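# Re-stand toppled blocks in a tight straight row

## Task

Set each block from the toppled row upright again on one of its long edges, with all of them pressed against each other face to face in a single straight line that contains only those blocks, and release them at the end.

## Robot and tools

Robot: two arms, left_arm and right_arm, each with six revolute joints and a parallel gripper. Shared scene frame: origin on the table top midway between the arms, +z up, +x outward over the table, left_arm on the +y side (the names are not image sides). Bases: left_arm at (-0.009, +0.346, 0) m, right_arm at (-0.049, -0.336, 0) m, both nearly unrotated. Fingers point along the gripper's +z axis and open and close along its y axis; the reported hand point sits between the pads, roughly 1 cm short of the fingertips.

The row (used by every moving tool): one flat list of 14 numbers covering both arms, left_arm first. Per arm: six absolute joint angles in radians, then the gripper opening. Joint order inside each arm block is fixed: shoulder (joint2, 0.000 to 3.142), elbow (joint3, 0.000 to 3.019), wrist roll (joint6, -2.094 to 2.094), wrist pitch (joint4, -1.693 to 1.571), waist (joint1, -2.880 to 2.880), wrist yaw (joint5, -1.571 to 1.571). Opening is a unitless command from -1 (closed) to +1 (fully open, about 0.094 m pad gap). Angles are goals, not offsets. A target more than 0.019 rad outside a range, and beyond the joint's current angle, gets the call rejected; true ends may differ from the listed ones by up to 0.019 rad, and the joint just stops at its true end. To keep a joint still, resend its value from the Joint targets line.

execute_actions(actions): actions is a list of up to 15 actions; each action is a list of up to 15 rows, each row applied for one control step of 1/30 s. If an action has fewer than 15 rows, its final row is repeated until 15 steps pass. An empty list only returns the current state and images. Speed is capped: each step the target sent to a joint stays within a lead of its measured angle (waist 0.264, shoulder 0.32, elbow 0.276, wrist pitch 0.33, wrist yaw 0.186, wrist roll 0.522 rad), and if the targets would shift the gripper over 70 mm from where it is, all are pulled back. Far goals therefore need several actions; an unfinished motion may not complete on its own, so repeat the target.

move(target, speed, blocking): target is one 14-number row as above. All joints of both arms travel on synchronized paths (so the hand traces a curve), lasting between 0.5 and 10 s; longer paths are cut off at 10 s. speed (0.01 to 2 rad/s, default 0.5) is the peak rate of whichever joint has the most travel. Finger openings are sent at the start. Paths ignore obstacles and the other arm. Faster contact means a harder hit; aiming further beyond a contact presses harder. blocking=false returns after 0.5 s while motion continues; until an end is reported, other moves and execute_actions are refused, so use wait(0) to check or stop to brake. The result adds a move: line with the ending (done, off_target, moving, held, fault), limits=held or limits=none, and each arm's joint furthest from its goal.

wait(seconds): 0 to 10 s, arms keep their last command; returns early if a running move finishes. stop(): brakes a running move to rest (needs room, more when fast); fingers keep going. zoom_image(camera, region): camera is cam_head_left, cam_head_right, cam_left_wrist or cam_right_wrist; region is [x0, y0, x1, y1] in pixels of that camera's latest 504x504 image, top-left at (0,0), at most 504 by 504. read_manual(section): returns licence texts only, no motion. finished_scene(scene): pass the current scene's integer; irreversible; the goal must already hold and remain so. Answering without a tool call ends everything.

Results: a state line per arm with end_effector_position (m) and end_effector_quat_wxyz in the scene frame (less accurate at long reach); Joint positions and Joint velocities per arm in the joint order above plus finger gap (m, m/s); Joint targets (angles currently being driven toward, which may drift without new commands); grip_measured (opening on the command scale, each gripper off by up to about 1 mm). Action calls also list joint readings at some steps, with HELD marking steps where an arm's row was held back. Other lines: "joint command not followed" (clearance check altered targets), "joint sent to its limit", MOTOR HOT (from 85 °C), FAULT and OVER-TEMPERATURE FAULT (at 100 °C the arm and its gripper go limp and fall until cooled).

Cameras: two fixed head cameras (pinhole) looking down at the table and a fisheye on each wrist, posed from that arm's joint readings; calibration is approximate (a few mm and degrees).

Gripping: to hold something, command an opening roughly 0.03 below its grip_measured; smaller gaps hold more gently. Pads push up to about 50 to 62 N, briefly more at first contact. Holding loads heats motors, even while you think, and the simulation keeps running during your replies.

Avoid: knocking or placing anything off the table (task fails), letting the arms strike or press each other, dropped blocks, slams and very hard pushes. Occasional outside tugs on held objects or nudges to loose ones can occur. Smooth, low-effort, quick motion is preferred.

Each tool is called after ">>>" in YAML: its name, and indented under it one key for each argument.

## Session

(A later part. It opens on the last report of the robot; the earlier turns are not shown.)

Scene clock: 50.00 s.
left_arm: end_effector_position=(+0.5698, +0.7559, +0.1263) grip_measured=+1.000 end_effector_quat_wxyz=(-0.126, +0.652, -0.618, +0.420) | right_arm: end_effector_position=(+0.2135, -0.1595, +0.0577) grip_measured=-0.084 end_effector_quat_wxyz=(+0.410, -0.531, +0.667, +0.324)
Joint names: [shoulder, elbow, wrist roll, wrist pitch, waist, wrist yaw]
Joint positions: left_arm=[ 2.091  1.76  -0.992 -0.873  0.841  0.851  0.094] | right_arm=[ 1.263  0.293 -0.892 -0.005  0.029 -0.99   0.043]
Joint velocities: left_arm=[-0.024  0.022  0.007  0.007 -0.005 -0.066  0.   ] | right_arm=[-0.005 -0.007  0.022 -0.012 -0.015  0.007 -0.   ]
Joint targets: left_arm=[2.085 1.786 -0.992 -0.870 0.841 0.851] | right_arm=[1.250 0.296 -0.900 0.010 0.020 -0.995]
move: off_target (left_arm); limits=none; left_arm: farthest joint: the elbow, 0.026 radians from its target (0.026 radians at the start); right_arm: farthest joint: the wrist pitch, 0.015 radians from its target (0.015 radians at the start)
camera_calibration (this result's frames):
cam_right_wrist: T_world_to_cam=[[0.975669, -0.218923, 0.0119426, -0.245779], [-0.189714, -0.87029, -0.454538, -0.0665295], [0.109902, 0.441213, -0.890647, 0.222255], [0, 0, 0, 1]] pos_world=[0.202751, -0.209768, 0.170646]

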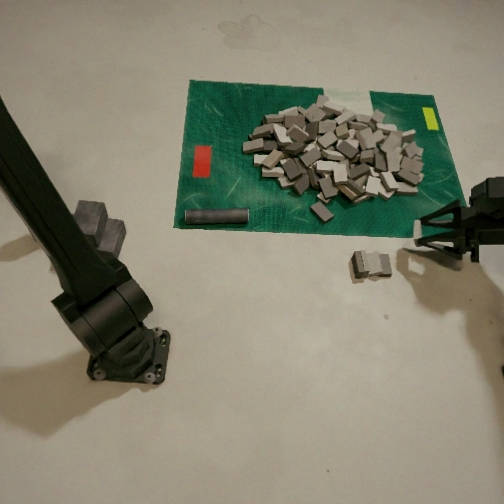

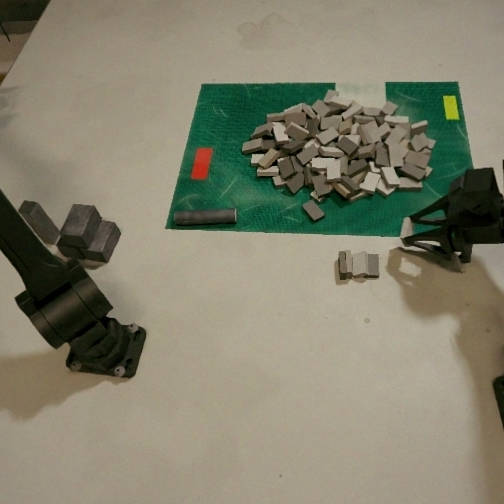

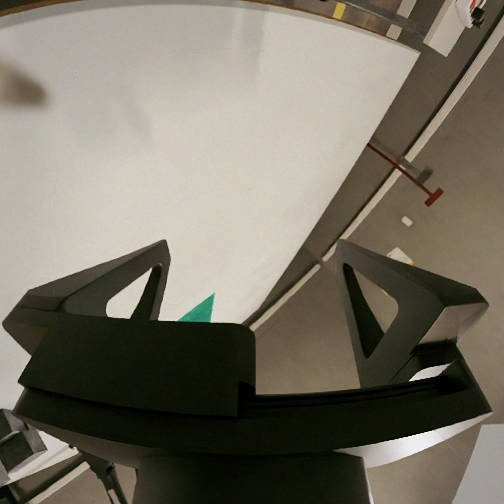

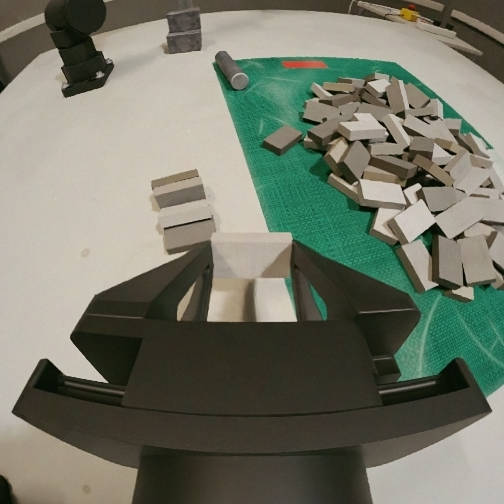

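>>> move:
  target: [2.085,1.786,-0.992,-0.87,0.841,0.851,1,1.55,0.41,-1.46,-0.3,0.016,-1.36,-0.11]
  speed: 0.3

Scene clock: 56.30 s.
left_arm: end_effector_position=(+0.5698, +0.7559, +0.1263) grip_measured=+1.000 end_effector_quat_wxyz=(-0.126, +0.652, -0.618, +0.420) | right_arm: end_effector_position=(+0.1750, -0.1443, +0.0476) grip_measured=-0.084 end_effector_quat_wxyz=(+0.399, -0.571, +0.570, +0.437)
Joint names: [shoulder, elbow, wrist roll, wrist pitch, waist, wrist yaw]
Joint positions: left_arm=[ 2.091  1.76  -0.992 -0.873  0.841  0.851  0.094] | right_arm=[ 1.461  0.344 -1.272 -0.211  0.029 -1.257  0.043]
Joint velocities: left_arm=[-0.024 -0.012 -0.037  0.012 -0.015  0.125  0.   ] | right_arm=[-0.015 -0.017 -0.007 -0.007  0.015 -0.037 -0.   ]
Joint targets: left_arm=[2.085 1.786 -0.992 -0.870 0.841 0.851] | right_arm=[1.458 0.344 -1.269 -0.209 0.029 -1.257]
move: held (right_arm), off_target (left_arm); limits=held; held on 21 of 65 steps (right_arm), including the last (right_arm); left_arm: farthest joint: the elbow, 0.026 radians from its target (0.026 radians at the start); right_arm: farthest joint: the wrist roll, 0.188 radians from its target (0.568 radians at the start)
joint command not followed: on one or more control steps a check withheld the commanded joint targets of the right arm, and it was not sent them on those steps. On the call's last step the targets were still withheld.
cause: the commanded joint targets would bring two parts of the arm too close to each other (its wrist (the part past the wrist pitch) and its wrist camera, with the wrist yaw and the wrist roll between them); next, command targets that bring no two parts of the arm closer together.
camera_calibration (this result's frames):
cam_right_wrist: T_world_to_cam=[[0.998781, 0.0382538, -0.0311932, -0.169663], [0.0121519, -0.803074, -0.595756, -0.0841114], [-0.0478404, 0.59465, -0.80256, 0.256443], [0, 0, 0, 1]] pos_world=[0.182746, -0.213552, 0.150409]

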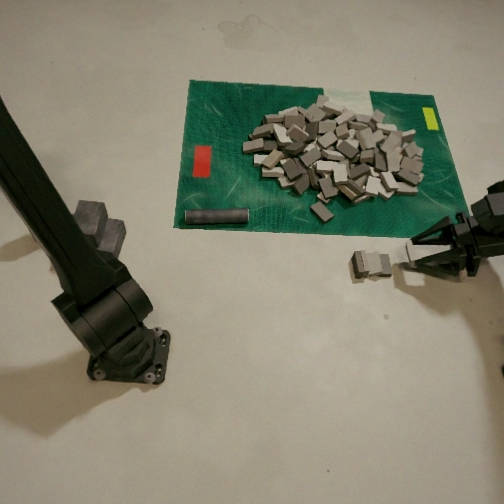

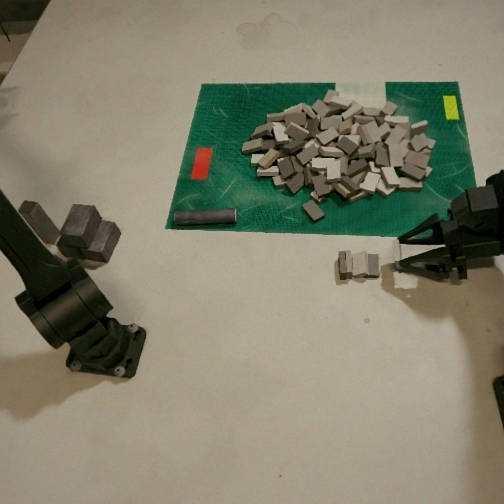

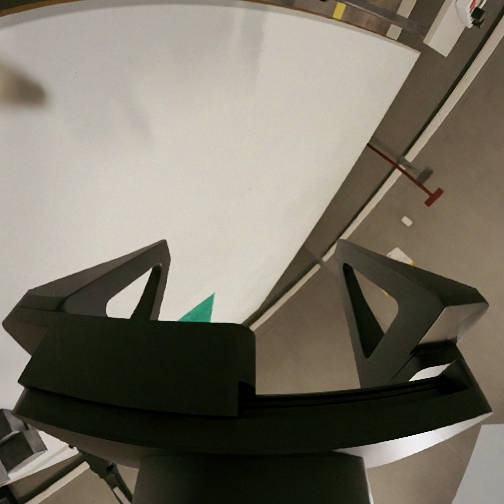

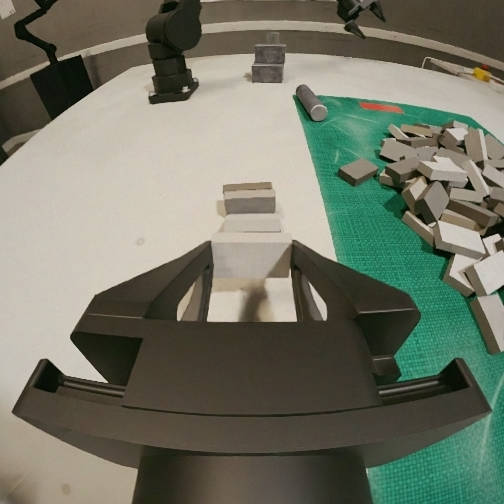

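>>> move:
  target: [2.085,1.786,-0.992,-0.87,0.841,0.851,1,1.61,0.28,-1.175,0.125,0.029,-1.25,-0.11]
  speed: 0.12

>>> zoom_image:
  camera: "cam_head_right"
  region: [320, 220, 440, 310]

Scene clock: 61.63 s.
left_arm: end_effector_position=(+0.5698, +0.7559, +0.1263) grip_measured=+1.000 end_effector_quat_wxyz=(-0.126, +0.652, -0.618, +0.420) | right_arm: end_effector_position=(+0.1722, -0.1450, +0.0182) grip_measured=-0.084 end_effector_quat_wxyz=(+0.419, -0.570, +0.568, +0.421)
Joint names: [shoulder, elbow, wrist roll, wrist pitch, waist, wrist yaw]
Joint positions: left_arm=[ 2.091  1.76  -0.992 -0.873  0.841  0.851  0.094] | right_arm=[ 1.597  0.284 -1.184  0.112  0.029 -1.25   0.043]
Joint velocities: left_arm=[ 0.015 -0.007 -0.022 -0.007 -0.005 -0.051  0.   ] | right_arm=[-0.005 -0.012 -0.007 -0.007  0.005  0.007  0.   ]
Joint targets: left_arm=[2.085 1.786 -0.992 -0.870 0.841 0.851] | right_arm=[1.610 0.280 -1.175 0.125 0.029 -1.250]
move: off_target (left_arm); limits=none; left_arm: farthest joint: the elbow, 0.026 radians from its target (0.026 radians at the start); right_arm: farthest joint: the shoulder, 0.013 radians from its target (0.149 radians at the start)
camera_calibration (this result's frames):
cam_right_wrist: T_world_to_cam=[[0.999893, 0.0101647, 0.010545, -0.172781], [0.014462, -0.79909, -0.601037, -0.101892], [0.002317, 0.601125, -0.799152, 0.225348], [0, 0, 0, 1]] pos_world=[0.173714, -0.215127, 0.120668]

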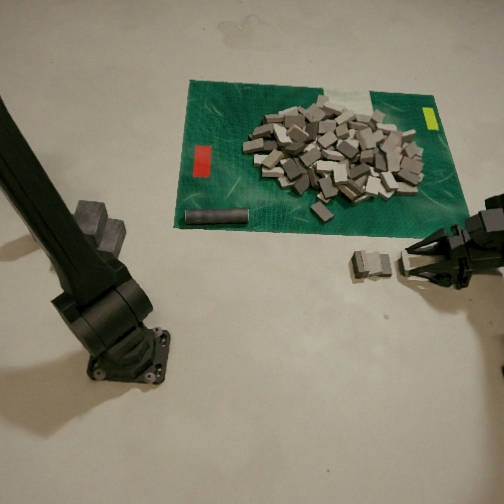

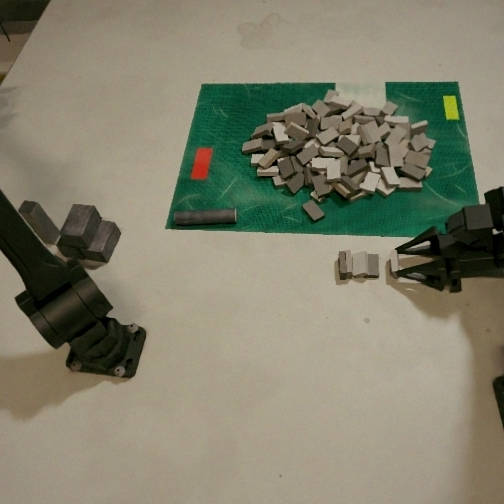

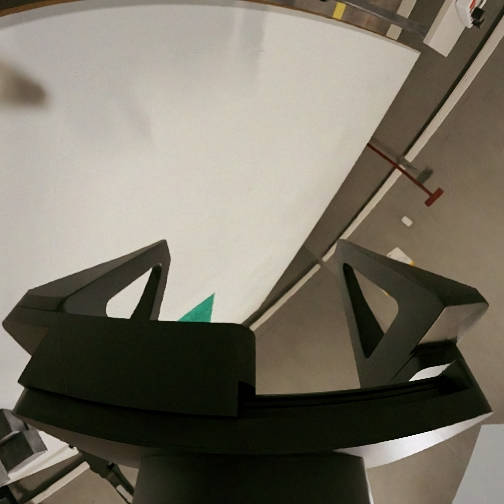

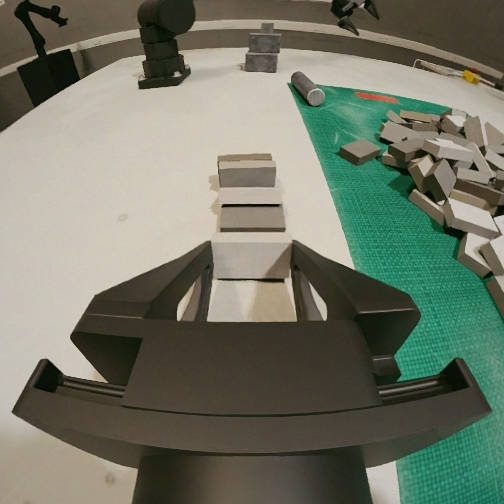

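Region (320, 220, 440, 310) of cam_head_right's 504x504 image, scaled by 4.200, with more detail than that image has; it fills the top 378 rows of this view, and the rest is white.

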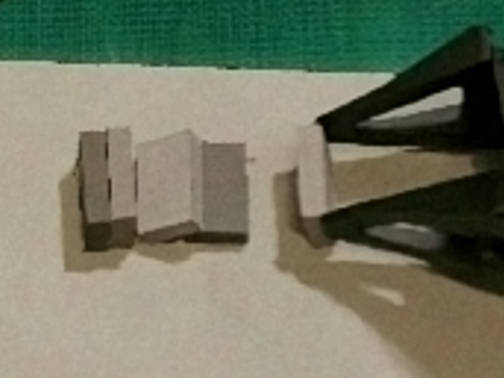

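>>> move:
  target: [2.085,1.786,-0.992,-0.87,0.841,0.851,1,1.645,0.28,-1.175,0.16,0.029,-1.25,-0.11]
  speed: 0.04

>>> move:
  target: [2.085,1.786,-0.992,-0.87,0.841,0.851,1,1.645,0.28,-1.175,0.16,0.029,-1.25,0.4]

>>> move:
  target: [2.085,1.786,-0.992,-0.87,0.841,0.851,1,1.2,0.33,-1.0,0.0,0.029,-1.1,0.9]
  speed: 0.4

Scene clock: 64.80 s.
left_arm: end_effector_position=(+0.5698, +0.7559, +0.1263) grip_measured=+1.000 end_effector_quat_wxyz=(-0.126, +0.652, -0.618, +0.420) | right_arm: end_effector_position=(+0.1730, -0.1444, +0.0161) grip_measured=-0.084 end_effector_quat_wxyz=(-0.424, +0.570, -0.563, -0.423)
Joint names: [shoulder, elbow, wrist roll, wrist pitch, waist, wrist yaw]
Joint positions: left_arm=[ 2.091  1.76  -0.992 -0.873  0.841  0.851  0.094] | right_arm=[ 1.621  0.284 -1.181  0.147  0.029 -1.26   0.043]
Joint velocities: left_arm=[ 0.005  0.002  0.007 -0.017 -0.005 -0.022  0.   ] | right_arm=[-0.024 -0.002  0.022  0.002 -0.005 -0.007  0.001]
Joint targets: left_arm=[2.085 1.786 -0.992 -0.870 0.841 0.851] | right_arm=[1.645 0.280 -1.175 0.160 0.029 -1.250]
move: off_target (left_arm, right_arm); limits=none; left_arm: farthest joint: the elbow, 0.026 radians from its target (0.026 radians at the start); right_arm: farthest joint: the shoulder, 0.024 radians from its target (0.048 radians at the start)
camera_calibration (this result's frames):
cam_right_wrist: T_world_to_cam=[[0.999756, 0.0128944, 0.0179227, -0.173259], [0.0211486, -0.792435, -0.60959, -0.102711], [0.00634225, 0.60982, -0.792514, 0.223717], [0, 0, 0, 1]] pos_world=[0.17397, -0.215585, 0.117793]

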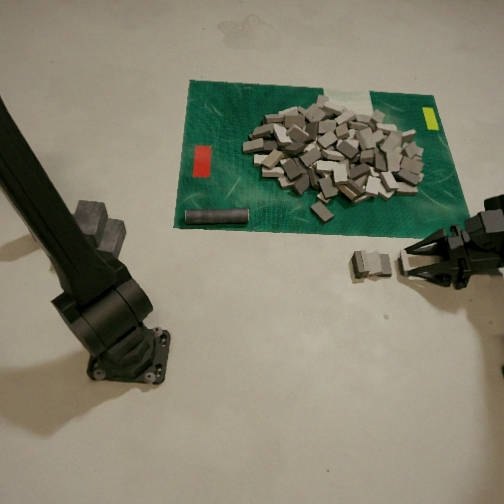

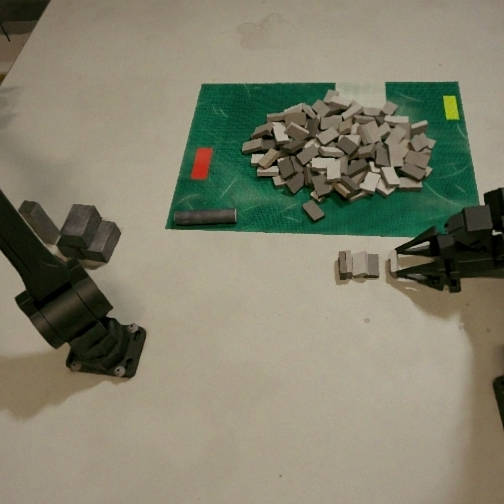

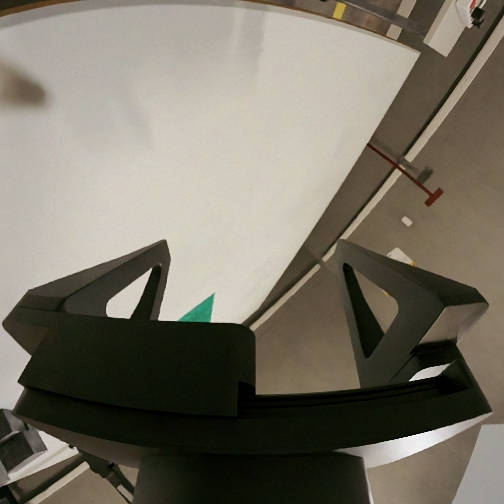

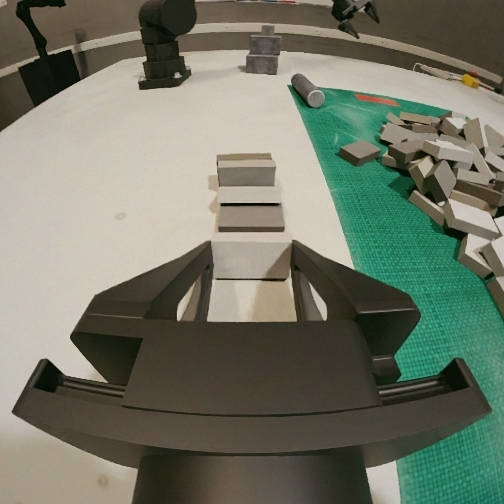

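Scene clock: 65.53 s.
left_arm: end_effector_position=(+0.5698, +0.7559, +0.1263) grip_measured=+1.000 end_effector_quat_wxyz=(-0.126, +0.652, -0.618, +0.420) | right_arm: end_effector_position=(+0.1725, -0.1448, +0.0132) grip_measured=+0.397 end_effector_quat_wxyz=(+0.420, -0.569, +0.567, +0.422)
Joint names: [shoulder, elbow, wrist roll, wrist pitch, waist, wrist yaw]
Joint positions: left_arm=[ 2.091  1.76  -0.992 -0.873  0.841  0.851  0.094] | right_arm=[ 1.63   0.284 -1.181  0.147  0.029 -1.254  0.066]
Joint velocities: left_arm=[-0.024 -0.002 -0.051  0.002  0.005 -0.007  0.   ] | right_arm=[-0.005 -0.007  0.037 -0.022  0.015  0.037 -0.001]
Joint targets: left_arm=[2.085 1.786 -0.992 -0.870 0.841 0.851] | right_arm=[1.645 0.280 -1.175 0.160 0.029 -1.250]
move: off_target (left_arm); limits=none; left_arm: farthest joint: the elbow, 0.026 radians from its target (0.026 radians at the start); right_arm: farthest joint: the shoulder, 0.015 radians from its target (0.024 radians at the start)
camera_calibration (this result's frames):
cam_right_wrist: T_world_to_cam=[[0.999892, 0.0104778, 0.0102969, -0.172963], [0.0145699, -0.796953, -0.603865, -0.104407], [0.001879, 0.60395, -0.79702, 0.22166], [0, 0, 0, 1]] pos_world=[0.174049, -0.215267, 0.115401]

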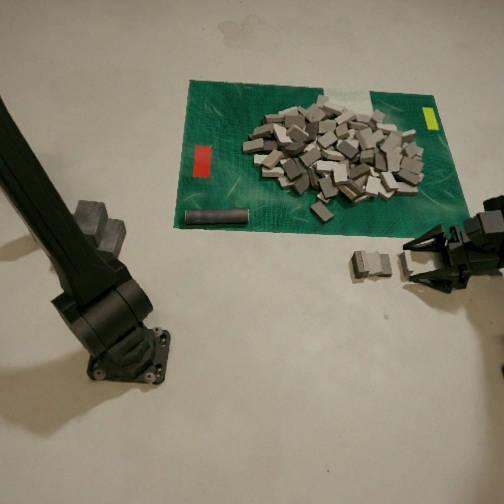

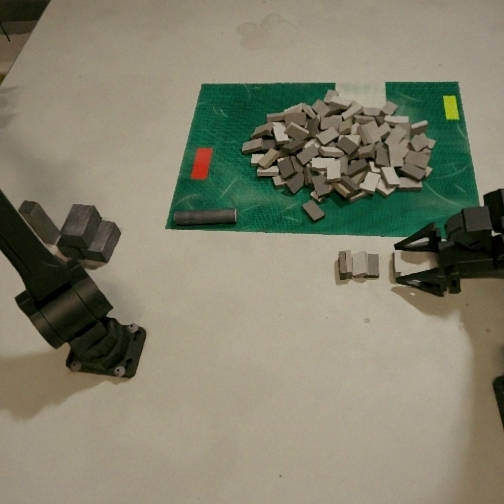

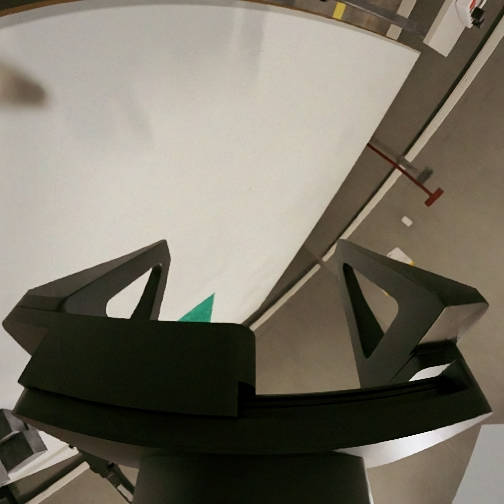

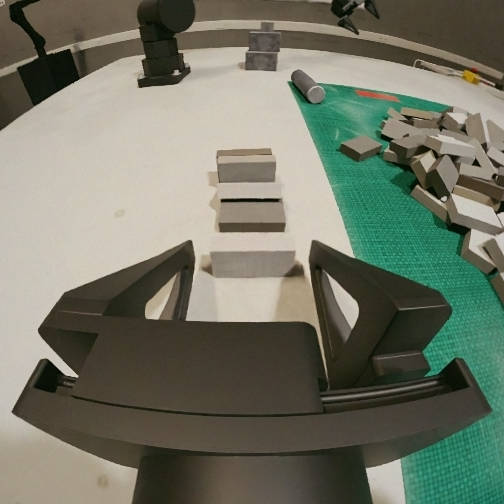

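Scene clock: 67.23 s.
left_arm: end_effector_position=(+0.5698, +0.7559, +0.1263) grip_measured=+1.000 end_effector_quat_wxyz=(-0.126, +0.652, -0.618, +0.420) | right_arm: end_effector_position=(+0.2085, -0.1503, +0.0892) grip_measured=+0.897 end_effector_quat_wxyz=(+0.466, -0.578, +0.585, +0.326)
Joint names: [shoulder, elbow, wrist roll, wrist pitch, waist, wrist yaw]
Joint positions: left_arm=[ 2.091  1.76  -0.992 -0.873  0.841  0.851  0.094] | right_arm=[ 1.2    0.295 -1.009  0.009  0.029 -1.103  0.089]
Joint velocities: left_arm=[-0.024 -0.002 -0.007 -0.002 -0.005  0.022  0.   ] | right_arm=[-0.015 -0.002 -0.066 -0.002 -0.005 -0.022  0.   ]
Joint targets: left_arm=[2.085 1.786 -0.992 -0.870 0.841 0.851] | right_arm=[1.200 0.330 -1.000 0.000 0.029 -1.100]
move: off_target (left_arm, right_arm); limits=none; left_arm: farthest joint: the elbow, 0.026 radians from its target (0.026 radians at the start); right_arm: farthest joint: the elbow, 0.035 radians from its target (0.046 radians at the start)
camera_calibration (this result's frames):
cam_right_wrist: T_world_to_cam=[[0.979355, -0.113447, 0.167315, -0.237954], [-0.00562564, -0.842653, -0.538428, -0.0719214], [0.202071, 0.526371, -0.825894, 0.234631], [0, 0, 0, 1]] pos_world=[0.185225, -0.211103, 0.194869]

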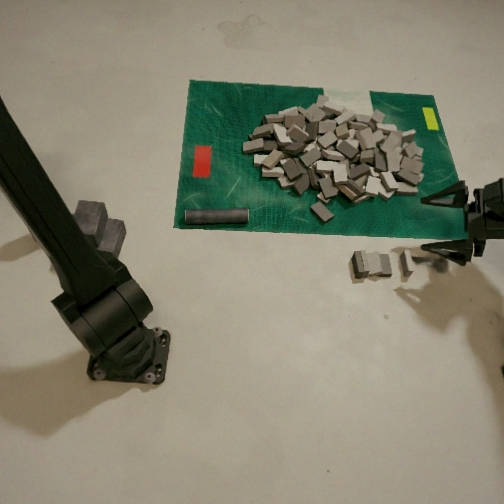

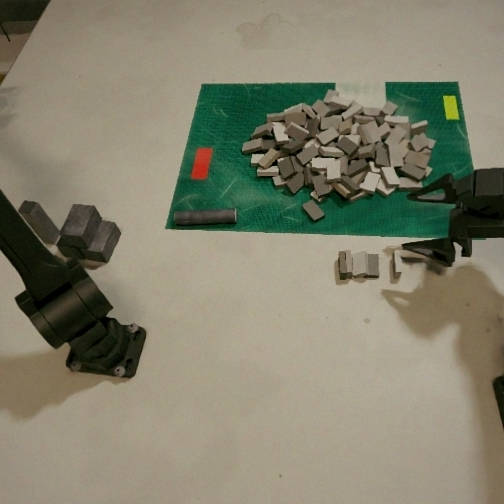

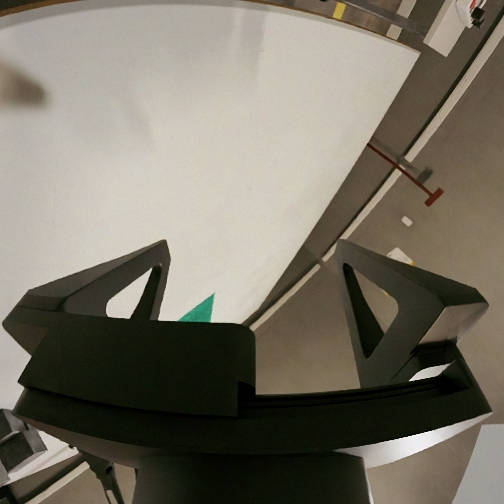

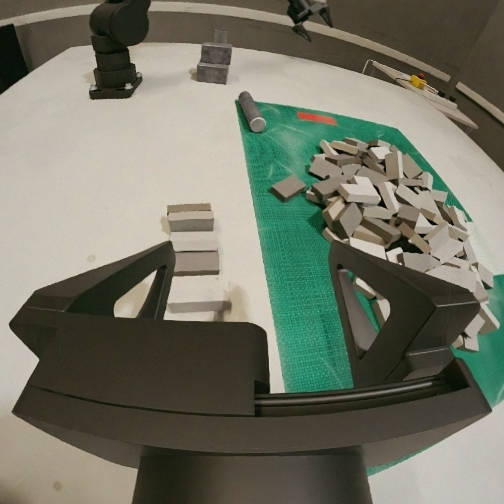

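>>> move:
  target: [2.085,1.786,-0.992,-0.87,0.841,0.851,1,1.1,0.75,0,-0.8,0.5,-0.4,0.7]
  speed: 1

>>> move:
  target: [2.085,1.786,-0.992,-0.87,0.841,0.851,1,1.42,0.92,0.82,-1.08,0.815,0,0.7]
  speed: 0.8

>>> move:
  target: [2.085,1.786,-0.992,-0.87,0.841,0.851,1,1.495,0.79,0.82,-0.872,0.815,0,0.7]
  speed: 0.15

Scene clock: 71.07 s.
left_arm: end_effector_position=(+0.5698, +0.7559, +0.1263) grip_measured=+1.000 end_effector_quat_wxyz=(-0.126, +0.652, -0.618, +0.420) | right_arm: end_effector_position=(+0.2065, -0.0863, +0.1366) grip_measured=+0.703 end_effector_quat_wxyz=(+0.123, -0.319, +0.908, +0.242)
Joint names: [shoulder, elbow, wrist roll, wrist pitch, waist, wrist yaw]
Joint positions: left_arm=[ 2.091  1.76  -0.992 -0.873  0.841  0.851  0.094] | right_arm=[ 1.103  0.707 -0.009 -0.791  0.492 -0.403  0.08 ]
Joint velocities: left_arm=[ 0.015 -0.027 -0.022  0.002  0.005 -0.037  0.   ] | right_arm=[-0.015  0.002 -0.022  0.002  0.015  0.022 -0.   ]
Joint targets: left_arm=[2.085 1.786 -0.992 -0.870 0.841 0.851] | right_arm=[1.100 0.750 0.000 -0.800 0.500 -0.400]
move: off_target (left_arm, right_arm); limits=none; left_arm: farthest joint: the elbow, 0.026 radians from its target (0.026 radians at the start); right_arm: farthest joint: the elbow, 0.043 radians from its target (0.455 radians at the start)
camera_calibration (this result's frames):
cam_right_wrist: T_world_to_cam=[[0.647487, -0.672791, -0.357928, -0.144736], [-0.654437, -0.731543, 0.191201, 0.0513865], [-0.390478, 0.110441, -0.913964, 0.339032], [0, 0, 0, 1]] pos_world=[0.259729, -0.0972288, 0.248233]

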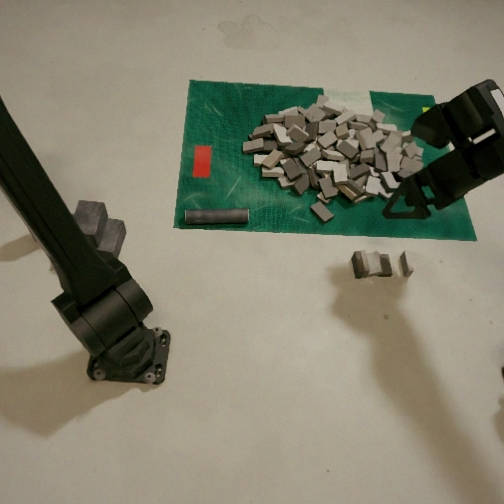

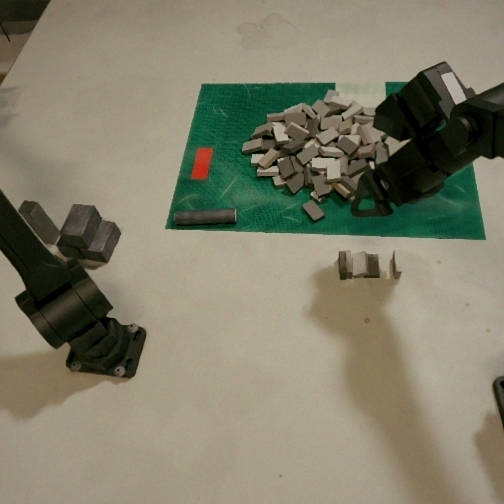

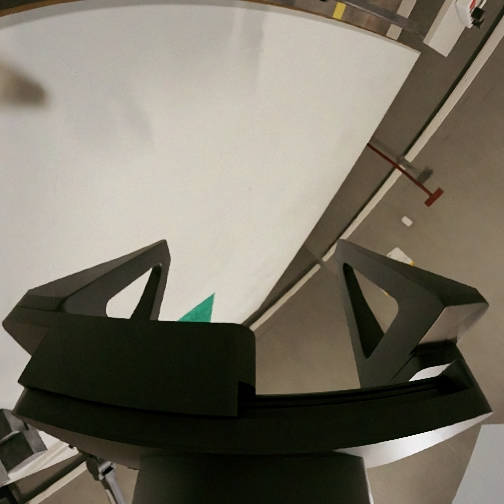

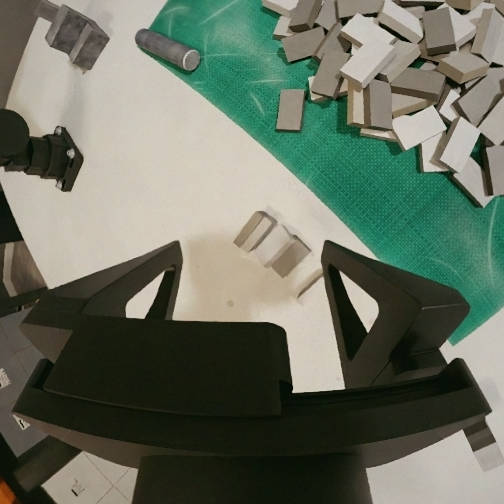

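Scene clock: 73.00 s.
left_arm: end_effector_position=(+0.5698, +0.7559, +0.1263) grip_measured=+1.000 end_effector_quat_wxyz=(-0.126, +0.652, -0.618, +0.420) | right_arm: end_effector_position=(+0.1665, -0.0637, +0.0746) grip_measured=+0.703 end_effector_quat_wxyz=(-0.013, -0.045, +0.999, -0.013)
Joint names: [shoulder, elbow, wrist roll, wrist pitch, waist, wrist yaw]
Joint positions: left_arm=[ 2.091  1.76  -0.992 -0.873  0.841  0.851  0.094] | right_arm=[ 1.409  0.874  0.811 -1.072  0.808 -0.003  0.08 ]
Joint velocities: left_arm=[ 0.005 -0.012  0.037 -0.007 -0.015  0.037  0.   ] | right_arm=[-0.015  0.022  0.007  0.012  0.015 -0.007  0.   ]
Joint targets: left_arm=[2.085 1.786 -0.992 -0.870 0.841 0.851] | right_arm=[1.420 0.920 0.820 -1.080 0.815 -0.000]
move: off_target (left_arm, right_arm); limits=none; left_arm: farthest joint: the elbow, 0.026 radians from its target (0.026 radians at the start); right_arm: farthest joint: the elbow, 0.046 radians from its target (0.213 radians at the start)
camera_calibration (this result's frames):
cam_right_wrist: T_world_to_cam=[[0.103018, -0.994444, 0.0216481, -0.0839418], [-0.790166, -0.0685977, 0.609041, 0.0872768], [-0.604173, -0.0798477, -0.792843, 0.27862], [0, 0, 0, 1]] pos_world=[0.245946, -0.0552413, 0.169564]

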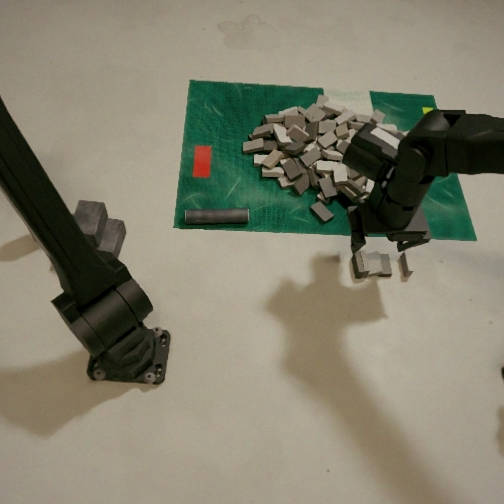

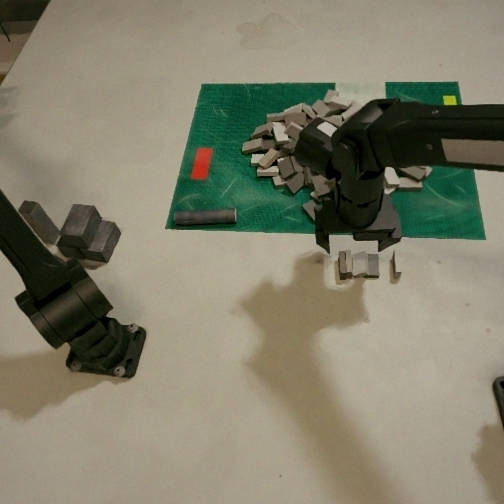

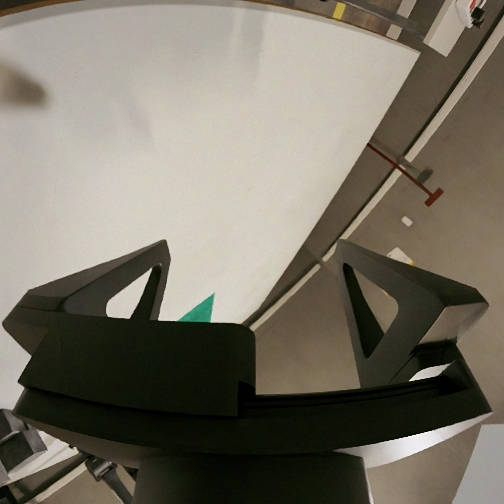

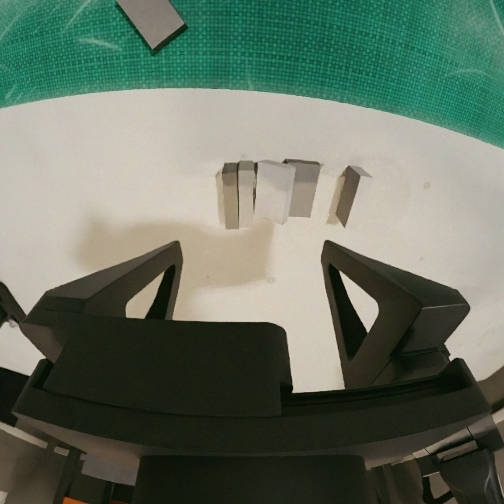

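Scene clock: 74.70 s.
left_arm: end_effector_position=(+0.5698, +0.7559, +0.1263) grip_measured=+1.000 end_effector_quat_wxyz=(-0.126, +0.652, -0.618, +0.420) | right_arm: end_effector_position=(+0.1686, -0.0610, +0.0260) grip_measured=+0.703 end_effector_quat_wxyz=(-0.000, -0.045, +0.999, +0.002)
Joint names: [shoulder, elbow, wrist roll, wrist pitch, waist, wrist yaw]
Joint positions: left_arm=[ 2.091  1.76  -0.992 -0.873  0.841  0.851  0.094] | right_arm=[ 1.479  0.793  0.812 -0.882  0.808 -0.003  0.08 ]
Joint velocities: left_arm=[-0.005 -0.002  0.037 -0.002  0.005 -0.022  0.   ] | right_arm=[-0.024 -0.007 -0.037 -0.017 -0.005 -0.037 -0.   ]
Joint targets: left_arm=[2.085 1.786 -0.992 -0.870 0.841 0.851] | right_arm=[1.495 0.790 0.820 -0.872 0.815 -0.000]
move: off_target (left_arm); limits=none; left_arm: farthest joint: the elbow, 0.026 radians from its target (0.026 radians at the start); right_arm: farthest joint: the shoulder, 0.016 radians from its target (0.086 radians at the start)
camera_calibration (this result's frames):
cam_right_wrist: T_world_to_cam=[[0.102454, -0.994716, -0.00651328, -0.079619], [-0.804769, -0.0867347, 0.587218, 0.120616], [-0.58468, -0.0549211, -0.809403, 0.240322], [0, 0, 0, 1]] pos_world=[0.245737, -0.055538, 0.12317]

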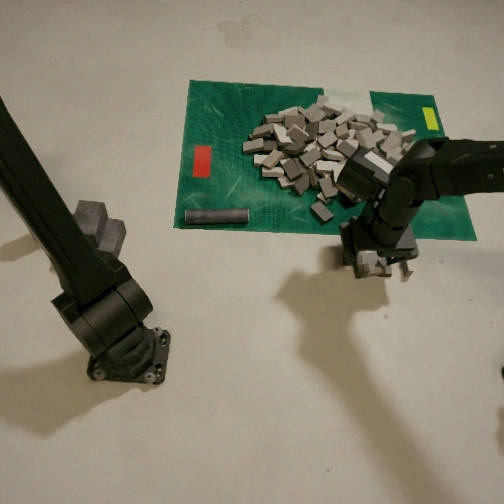

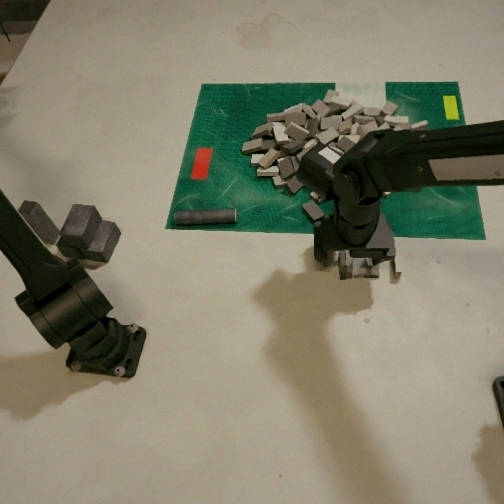

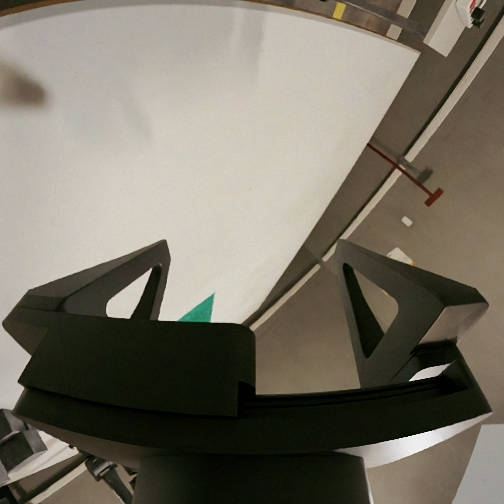

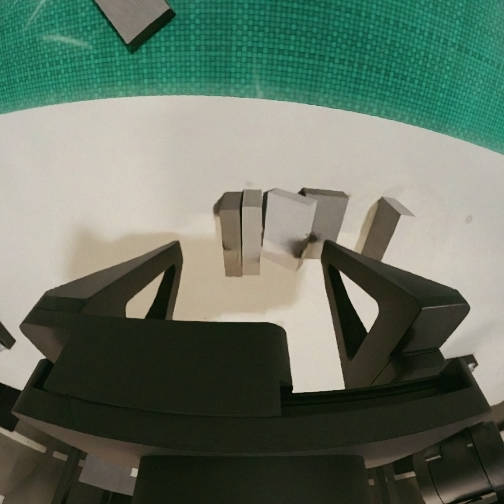

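>>> move:
  target: [2.085,1.786,-0.992,-0.87,0.841,0.851,1,1.522,0.79,0.81,-0.835,0.785,0,0.7]
  speed: 0.05

>>> execute_actions:
  actions:
    - [[2.085,1.786,-0.992,-0.87,0.841,0.851,1,1.522,0.79,0.81,-0.835,0.785,0,0.5]]
    - [[2.085,1.786,-0.992,-0.87,0.841,0.851,1,1.522,0.79,0.81,-0.835,0.785,0,0.3]]
    - [[2.085,1.786,-0.992,-0.87,0.841,0.851,1,1.522,0.79,0.81,-0.835,0.785,0,0.15]]
    - [[2.085,1.786,-0.992,-0.87,0.841,0.851,1,1.522,0.79,0.81,-0.835,0.785,0,0.0]]
    - [[2.085,1.786,-0.992,-0.87,0.841,0.851,1,1.522,0.79,0.81,-0.835,0.785,0,-0.15]]

Scene clock: 77.63 s.
left_arm: end_effector_position=(+0.5698, +0.7559, +0.1263) grip_measured=+1.000 end_effector_quat_wxyz=(-0.126, +0.652, -0.618, +0.420) | right_arm: end_effector_position=(+0.1753, -0.0583, +0.0176) grip_measured=+0.703 end_effector_quat_wxyz=(+0.004, -0.040, +0.999, +0.006)
Joint names: [shoulder, elbow, wrist roll, wrist pitch, waist, wrist yaw]
Joint positions: left_arm=[ 2.091  1.76  -0.992 -0.873  0.841  0.851  0.094] | right_arm=[ 1.504  0.793  0.812 -0.845  0.798 -0.003  0.08 ]
Joint velocities: left_arm=[-0.015 -0.012 -0.037 -0.002 -0.005  0.037  0.   ] | right_arm=[-0.005 -0.022 -0.066 -0.012 -0.015 -0.022 -0.001]
Joint targets: left_arm=[2.085 1.786 -0.992 -0.870 0.841 0.851] | right_arm=[1.522 0.790 0.810 -0.835 0.785 -0.000]
move: off_target (left_arm); limits=none; left_arm: farthest joint: the elbow, 0.026 radians from its target (0.026 radians at the start); right_arm: farthest joint: the shoulder, 0.018 radians from its target (0.043 radians at the start)
camera_calibration (this result's frames):
cam_right_wrist: T_world_to_cam=[[0.0926594, -0.995589, -0.0147187, -0.0758134], [-0.809784, -0.0839514, 0.580691, 0.132337], [-0.579366, -0.0418875, -0.813991, 0.237476], [0, 0, 0, 1]] pos_world=[0.251775, -0.0544219, 0.115341]

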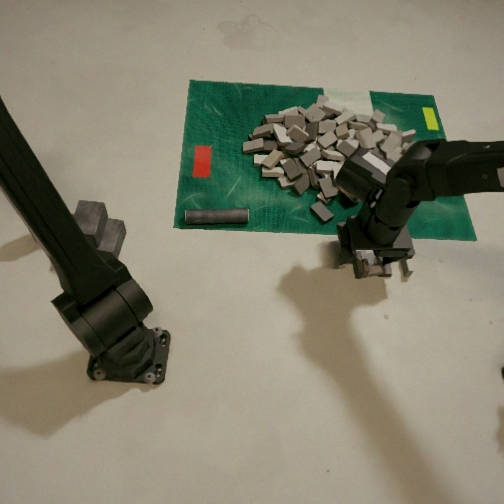

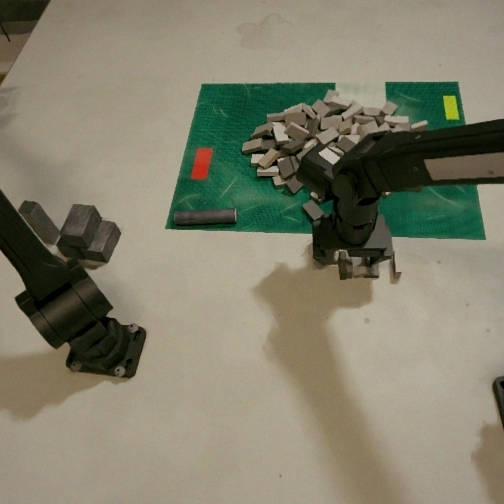

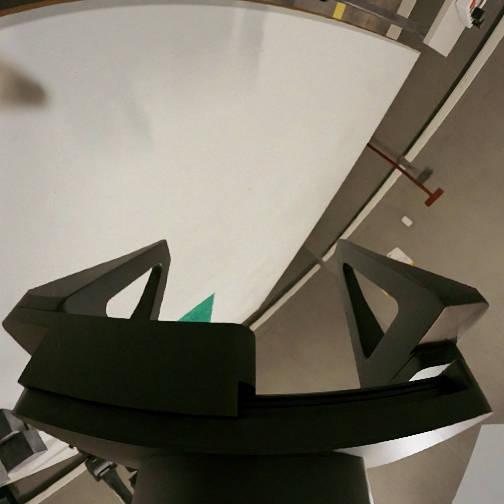

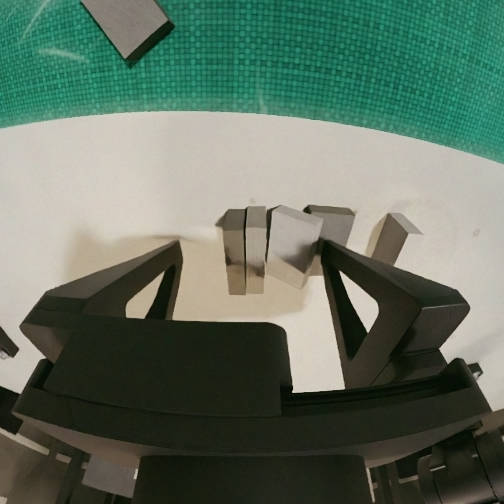

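Scene clock: 80.13 s.
left_arm: end_effector_position=(+0.5698, +0.7559, +0.1263) grip_measured=+1.000 end_effector_quat_wxyz=(-0.126, +0.652, -0.618, +0.420) | right_arm: end_effector_position=(+0.1764, -0.0592, +0.0173) grip_measured=-0.147 end_effector_quat_wxyz=(+0.005, -0.039, +0.999, +0.006)
Joint names: [shoulder, elbow, wrist roll, wrist pitch, waist, wrist yaw]
Joint positions: left_arm=[ 2.091  1.76  -0.992 -0.873  0.841  0.851  0.094] | right_arm=[ 1.504  0.792  0.812 -0.843  0.795  0.     0.04 ]
Joint velocities: left_arm=[-0.005 -0.012 -0.022  0.007 -0.015  0.007  0.   ] | right_arm=[ 0.005  0.002 -0.037  0.007 -0.015 -0.007  0.   ]
Joint targets: left_arm=[2.085 1.786 -0.992 -0.870 0.841 0.851] | right_arm=[1.522 0.790 0.810 -0.835 0.785 -0.000]
Step readings (joint positions; steps 1 to 15: 1st action; 16 to 30: 2nd action; 31 to 45: 3rd action; 46 to 60: 4th action; 61 to 75: 5th action):
0: left_arm=[2.091 1.760 -0.992 -0.873 0.841 0.851] | right_arm=[1.504 0.793 0.812 -0.845 0.798 -0.003]
1: left_arm=[2.091 1.760 -0.992 -0.873 0.841 0.851] | right_arm=[1.504 0.793 0.812 -0.845 0.798 -0.003]
2: left_arm=[2.091 1.760 -0.992 -0.873 0.841 0.851] | right_arm=[1.504 0.793 0.812 -0.845 0.798 -0.003]
4: left_arm=[2.091 1.760 -0.992 -0.873 0.841 0.851] | right_arm=[1.504 0.793 0.812 -0.845 0.798 -0.003]
8: left_arm=[2.091 1.760 -0.992 -0.873 0.841 0.851] | right_arm=[1.504 0.793 0.812 -0.845 0.798 -0.002]
15: left_arm=[2.091 1.760 -0.992 -0.873 0.841 0.851] | right_arm=[1.504 0.793 0.812 -0.845 0.798 -0.002]
16: left_arm=[2.091 1.760 -0.992 -0.873 0.841 0.851] | right_arm=[1.504 0.793 0.812 -0.845 0.798 -0.002]
17: left_arm=[2.091 1.760 -0.992 -0.873 0.841 0.851] | right_arm=[1.504 0.793 0.812 -0.845 0.798 -0.001]
19: left_arm=[2.091 1.760 -0.992 -0.873 0.841 0.851] | right_arm=[1.504 0.793 0.812 -0.845 0.796 -0.001]
23: left_arm=[2.091 1.760 -0.992 -0.873 0.841 0.851] | right_arm=[1.504 0.793 0.812 -0.845 0.796 -0.001]
30: left_arm=[2.091 1.760 -0.992 -0.873 0.841 0.851] | right_arm=[1.504 0.793 0.812 -0.845 0.796 -0.001]
31: left_arm=[2.091 1.760 -0.992 -0.873 0.841 0.851] | right_arm=[1.504 0.793 0.812 -0.845 0.796 0.002]
32: left_arm=[2.091 1.760 -0.992 -0.873 0.841 0.851] | right_arm=[1.504 0.792 0.812 -0.845 0.796 0.002]
34: left_arm=[2.091 1.760 -0.992 -0.873 0.841 0.851] | right_arm=[1.504 0.792 0.812 -0.845 0.796 0.002]
38: left_arm=[2.091 1.760 -0.992 -0.873 0.841 0.851] | right_arm=[1.504 0.792 0.812 -0.845 0.796 0.002]
45: left_arm=[2.091 1.760 -0.992 -0.873 0.841 0.851] | right_arm=[1.504 0.792 0.812 -0.845 0.796 0.002]
46: left_arm=[2.091 1.760 -0.992 -0.873 0.841 0.851] | right_arm=[1.504 0.792 0.812 -0.845 0.796 0.003]
47: left_arm=[2.091 1.760 -0.992 -0.873 0.841 0.851] | right_arm=[1.504 0.792 0.812 -0.845 0.795 0.003]
49: left_arm=[2.091 1.760 -0.992 -0.873 0.841 0.851] | right_arm=[1.504 0.792 0.812 -0.845 0.795 0.003]
53: left_arm=[2.091 1.760 -0.992 -0.873 0.841 0.851] | right_arm=[1.504 0.792 0.812 -0.845 0.795 0.003]
60: left_arm=[2.091 1.760 -0.992 -0.873 0.841 0.851] | right_arm=[1.504 0.792 0.812 -0.845 0.795 0.003]
61: left_arm=[2.091 1.760 -0.992 -0.873 0.841 0.851] | right_arm=[1.504 0.792 0.812 -0.845 0.795 0.002]
62: left_arm=[2.091 1.760 -0.992 -0.873 0.841 0.851] | right_arm=[1.504 0.792 0.812 -0.844 0.795 0.002]
64: left_arm=[2.091 1.760 -0.992 -0.873 0.841 0.851] | right_arm=[1.504 0.792 0.812 -0.843 0.795 0.000]
68: left_arm=[2.091 1.760 -0.992 -0.873 0.841 0.851] | right_arm=[1.504 0.792 0.812 -0.843 0.795 0.000]
75: Joint positions above
camera_calibration (this result's frames):
cam_right_wrist: T_world_to_cam=[[0.0899988, -0.995852, -0.0134123, -0.0764224], [-0.8118, -0.0811536, 0.578269, 0.13394], [-0.576958, -0.0411554, -0.815736, 0.237484], [0, 0, 0, 1]] pos_world=[0.252629, -0.0554618, 0.115245]

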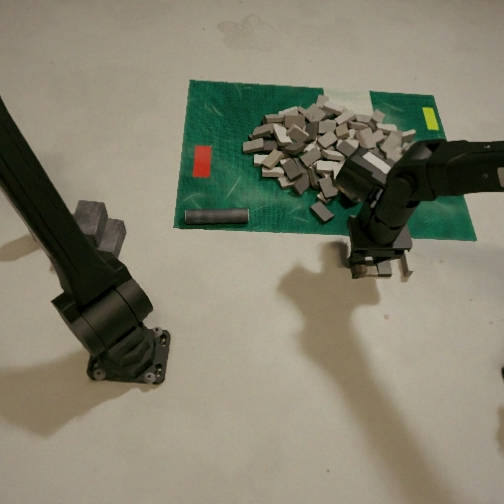

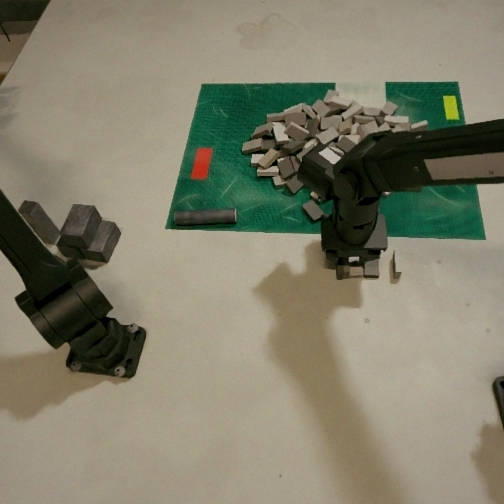

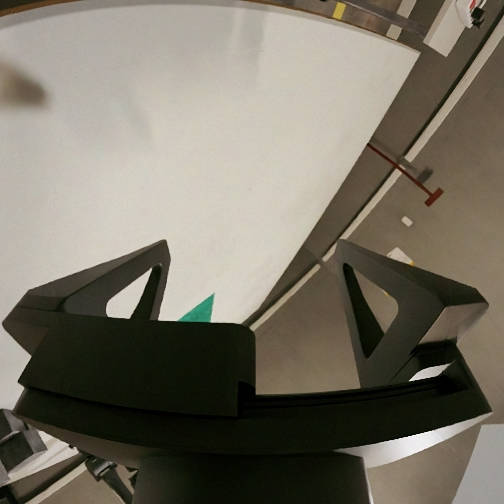

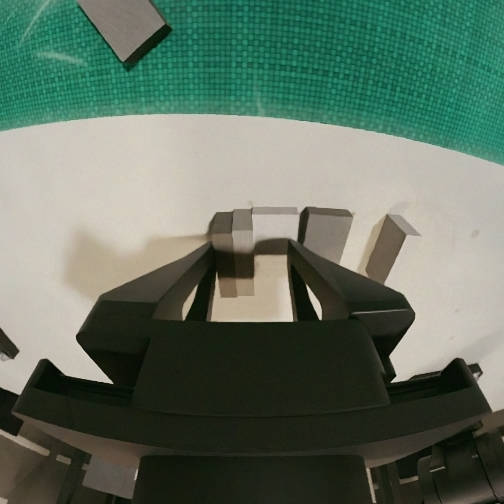

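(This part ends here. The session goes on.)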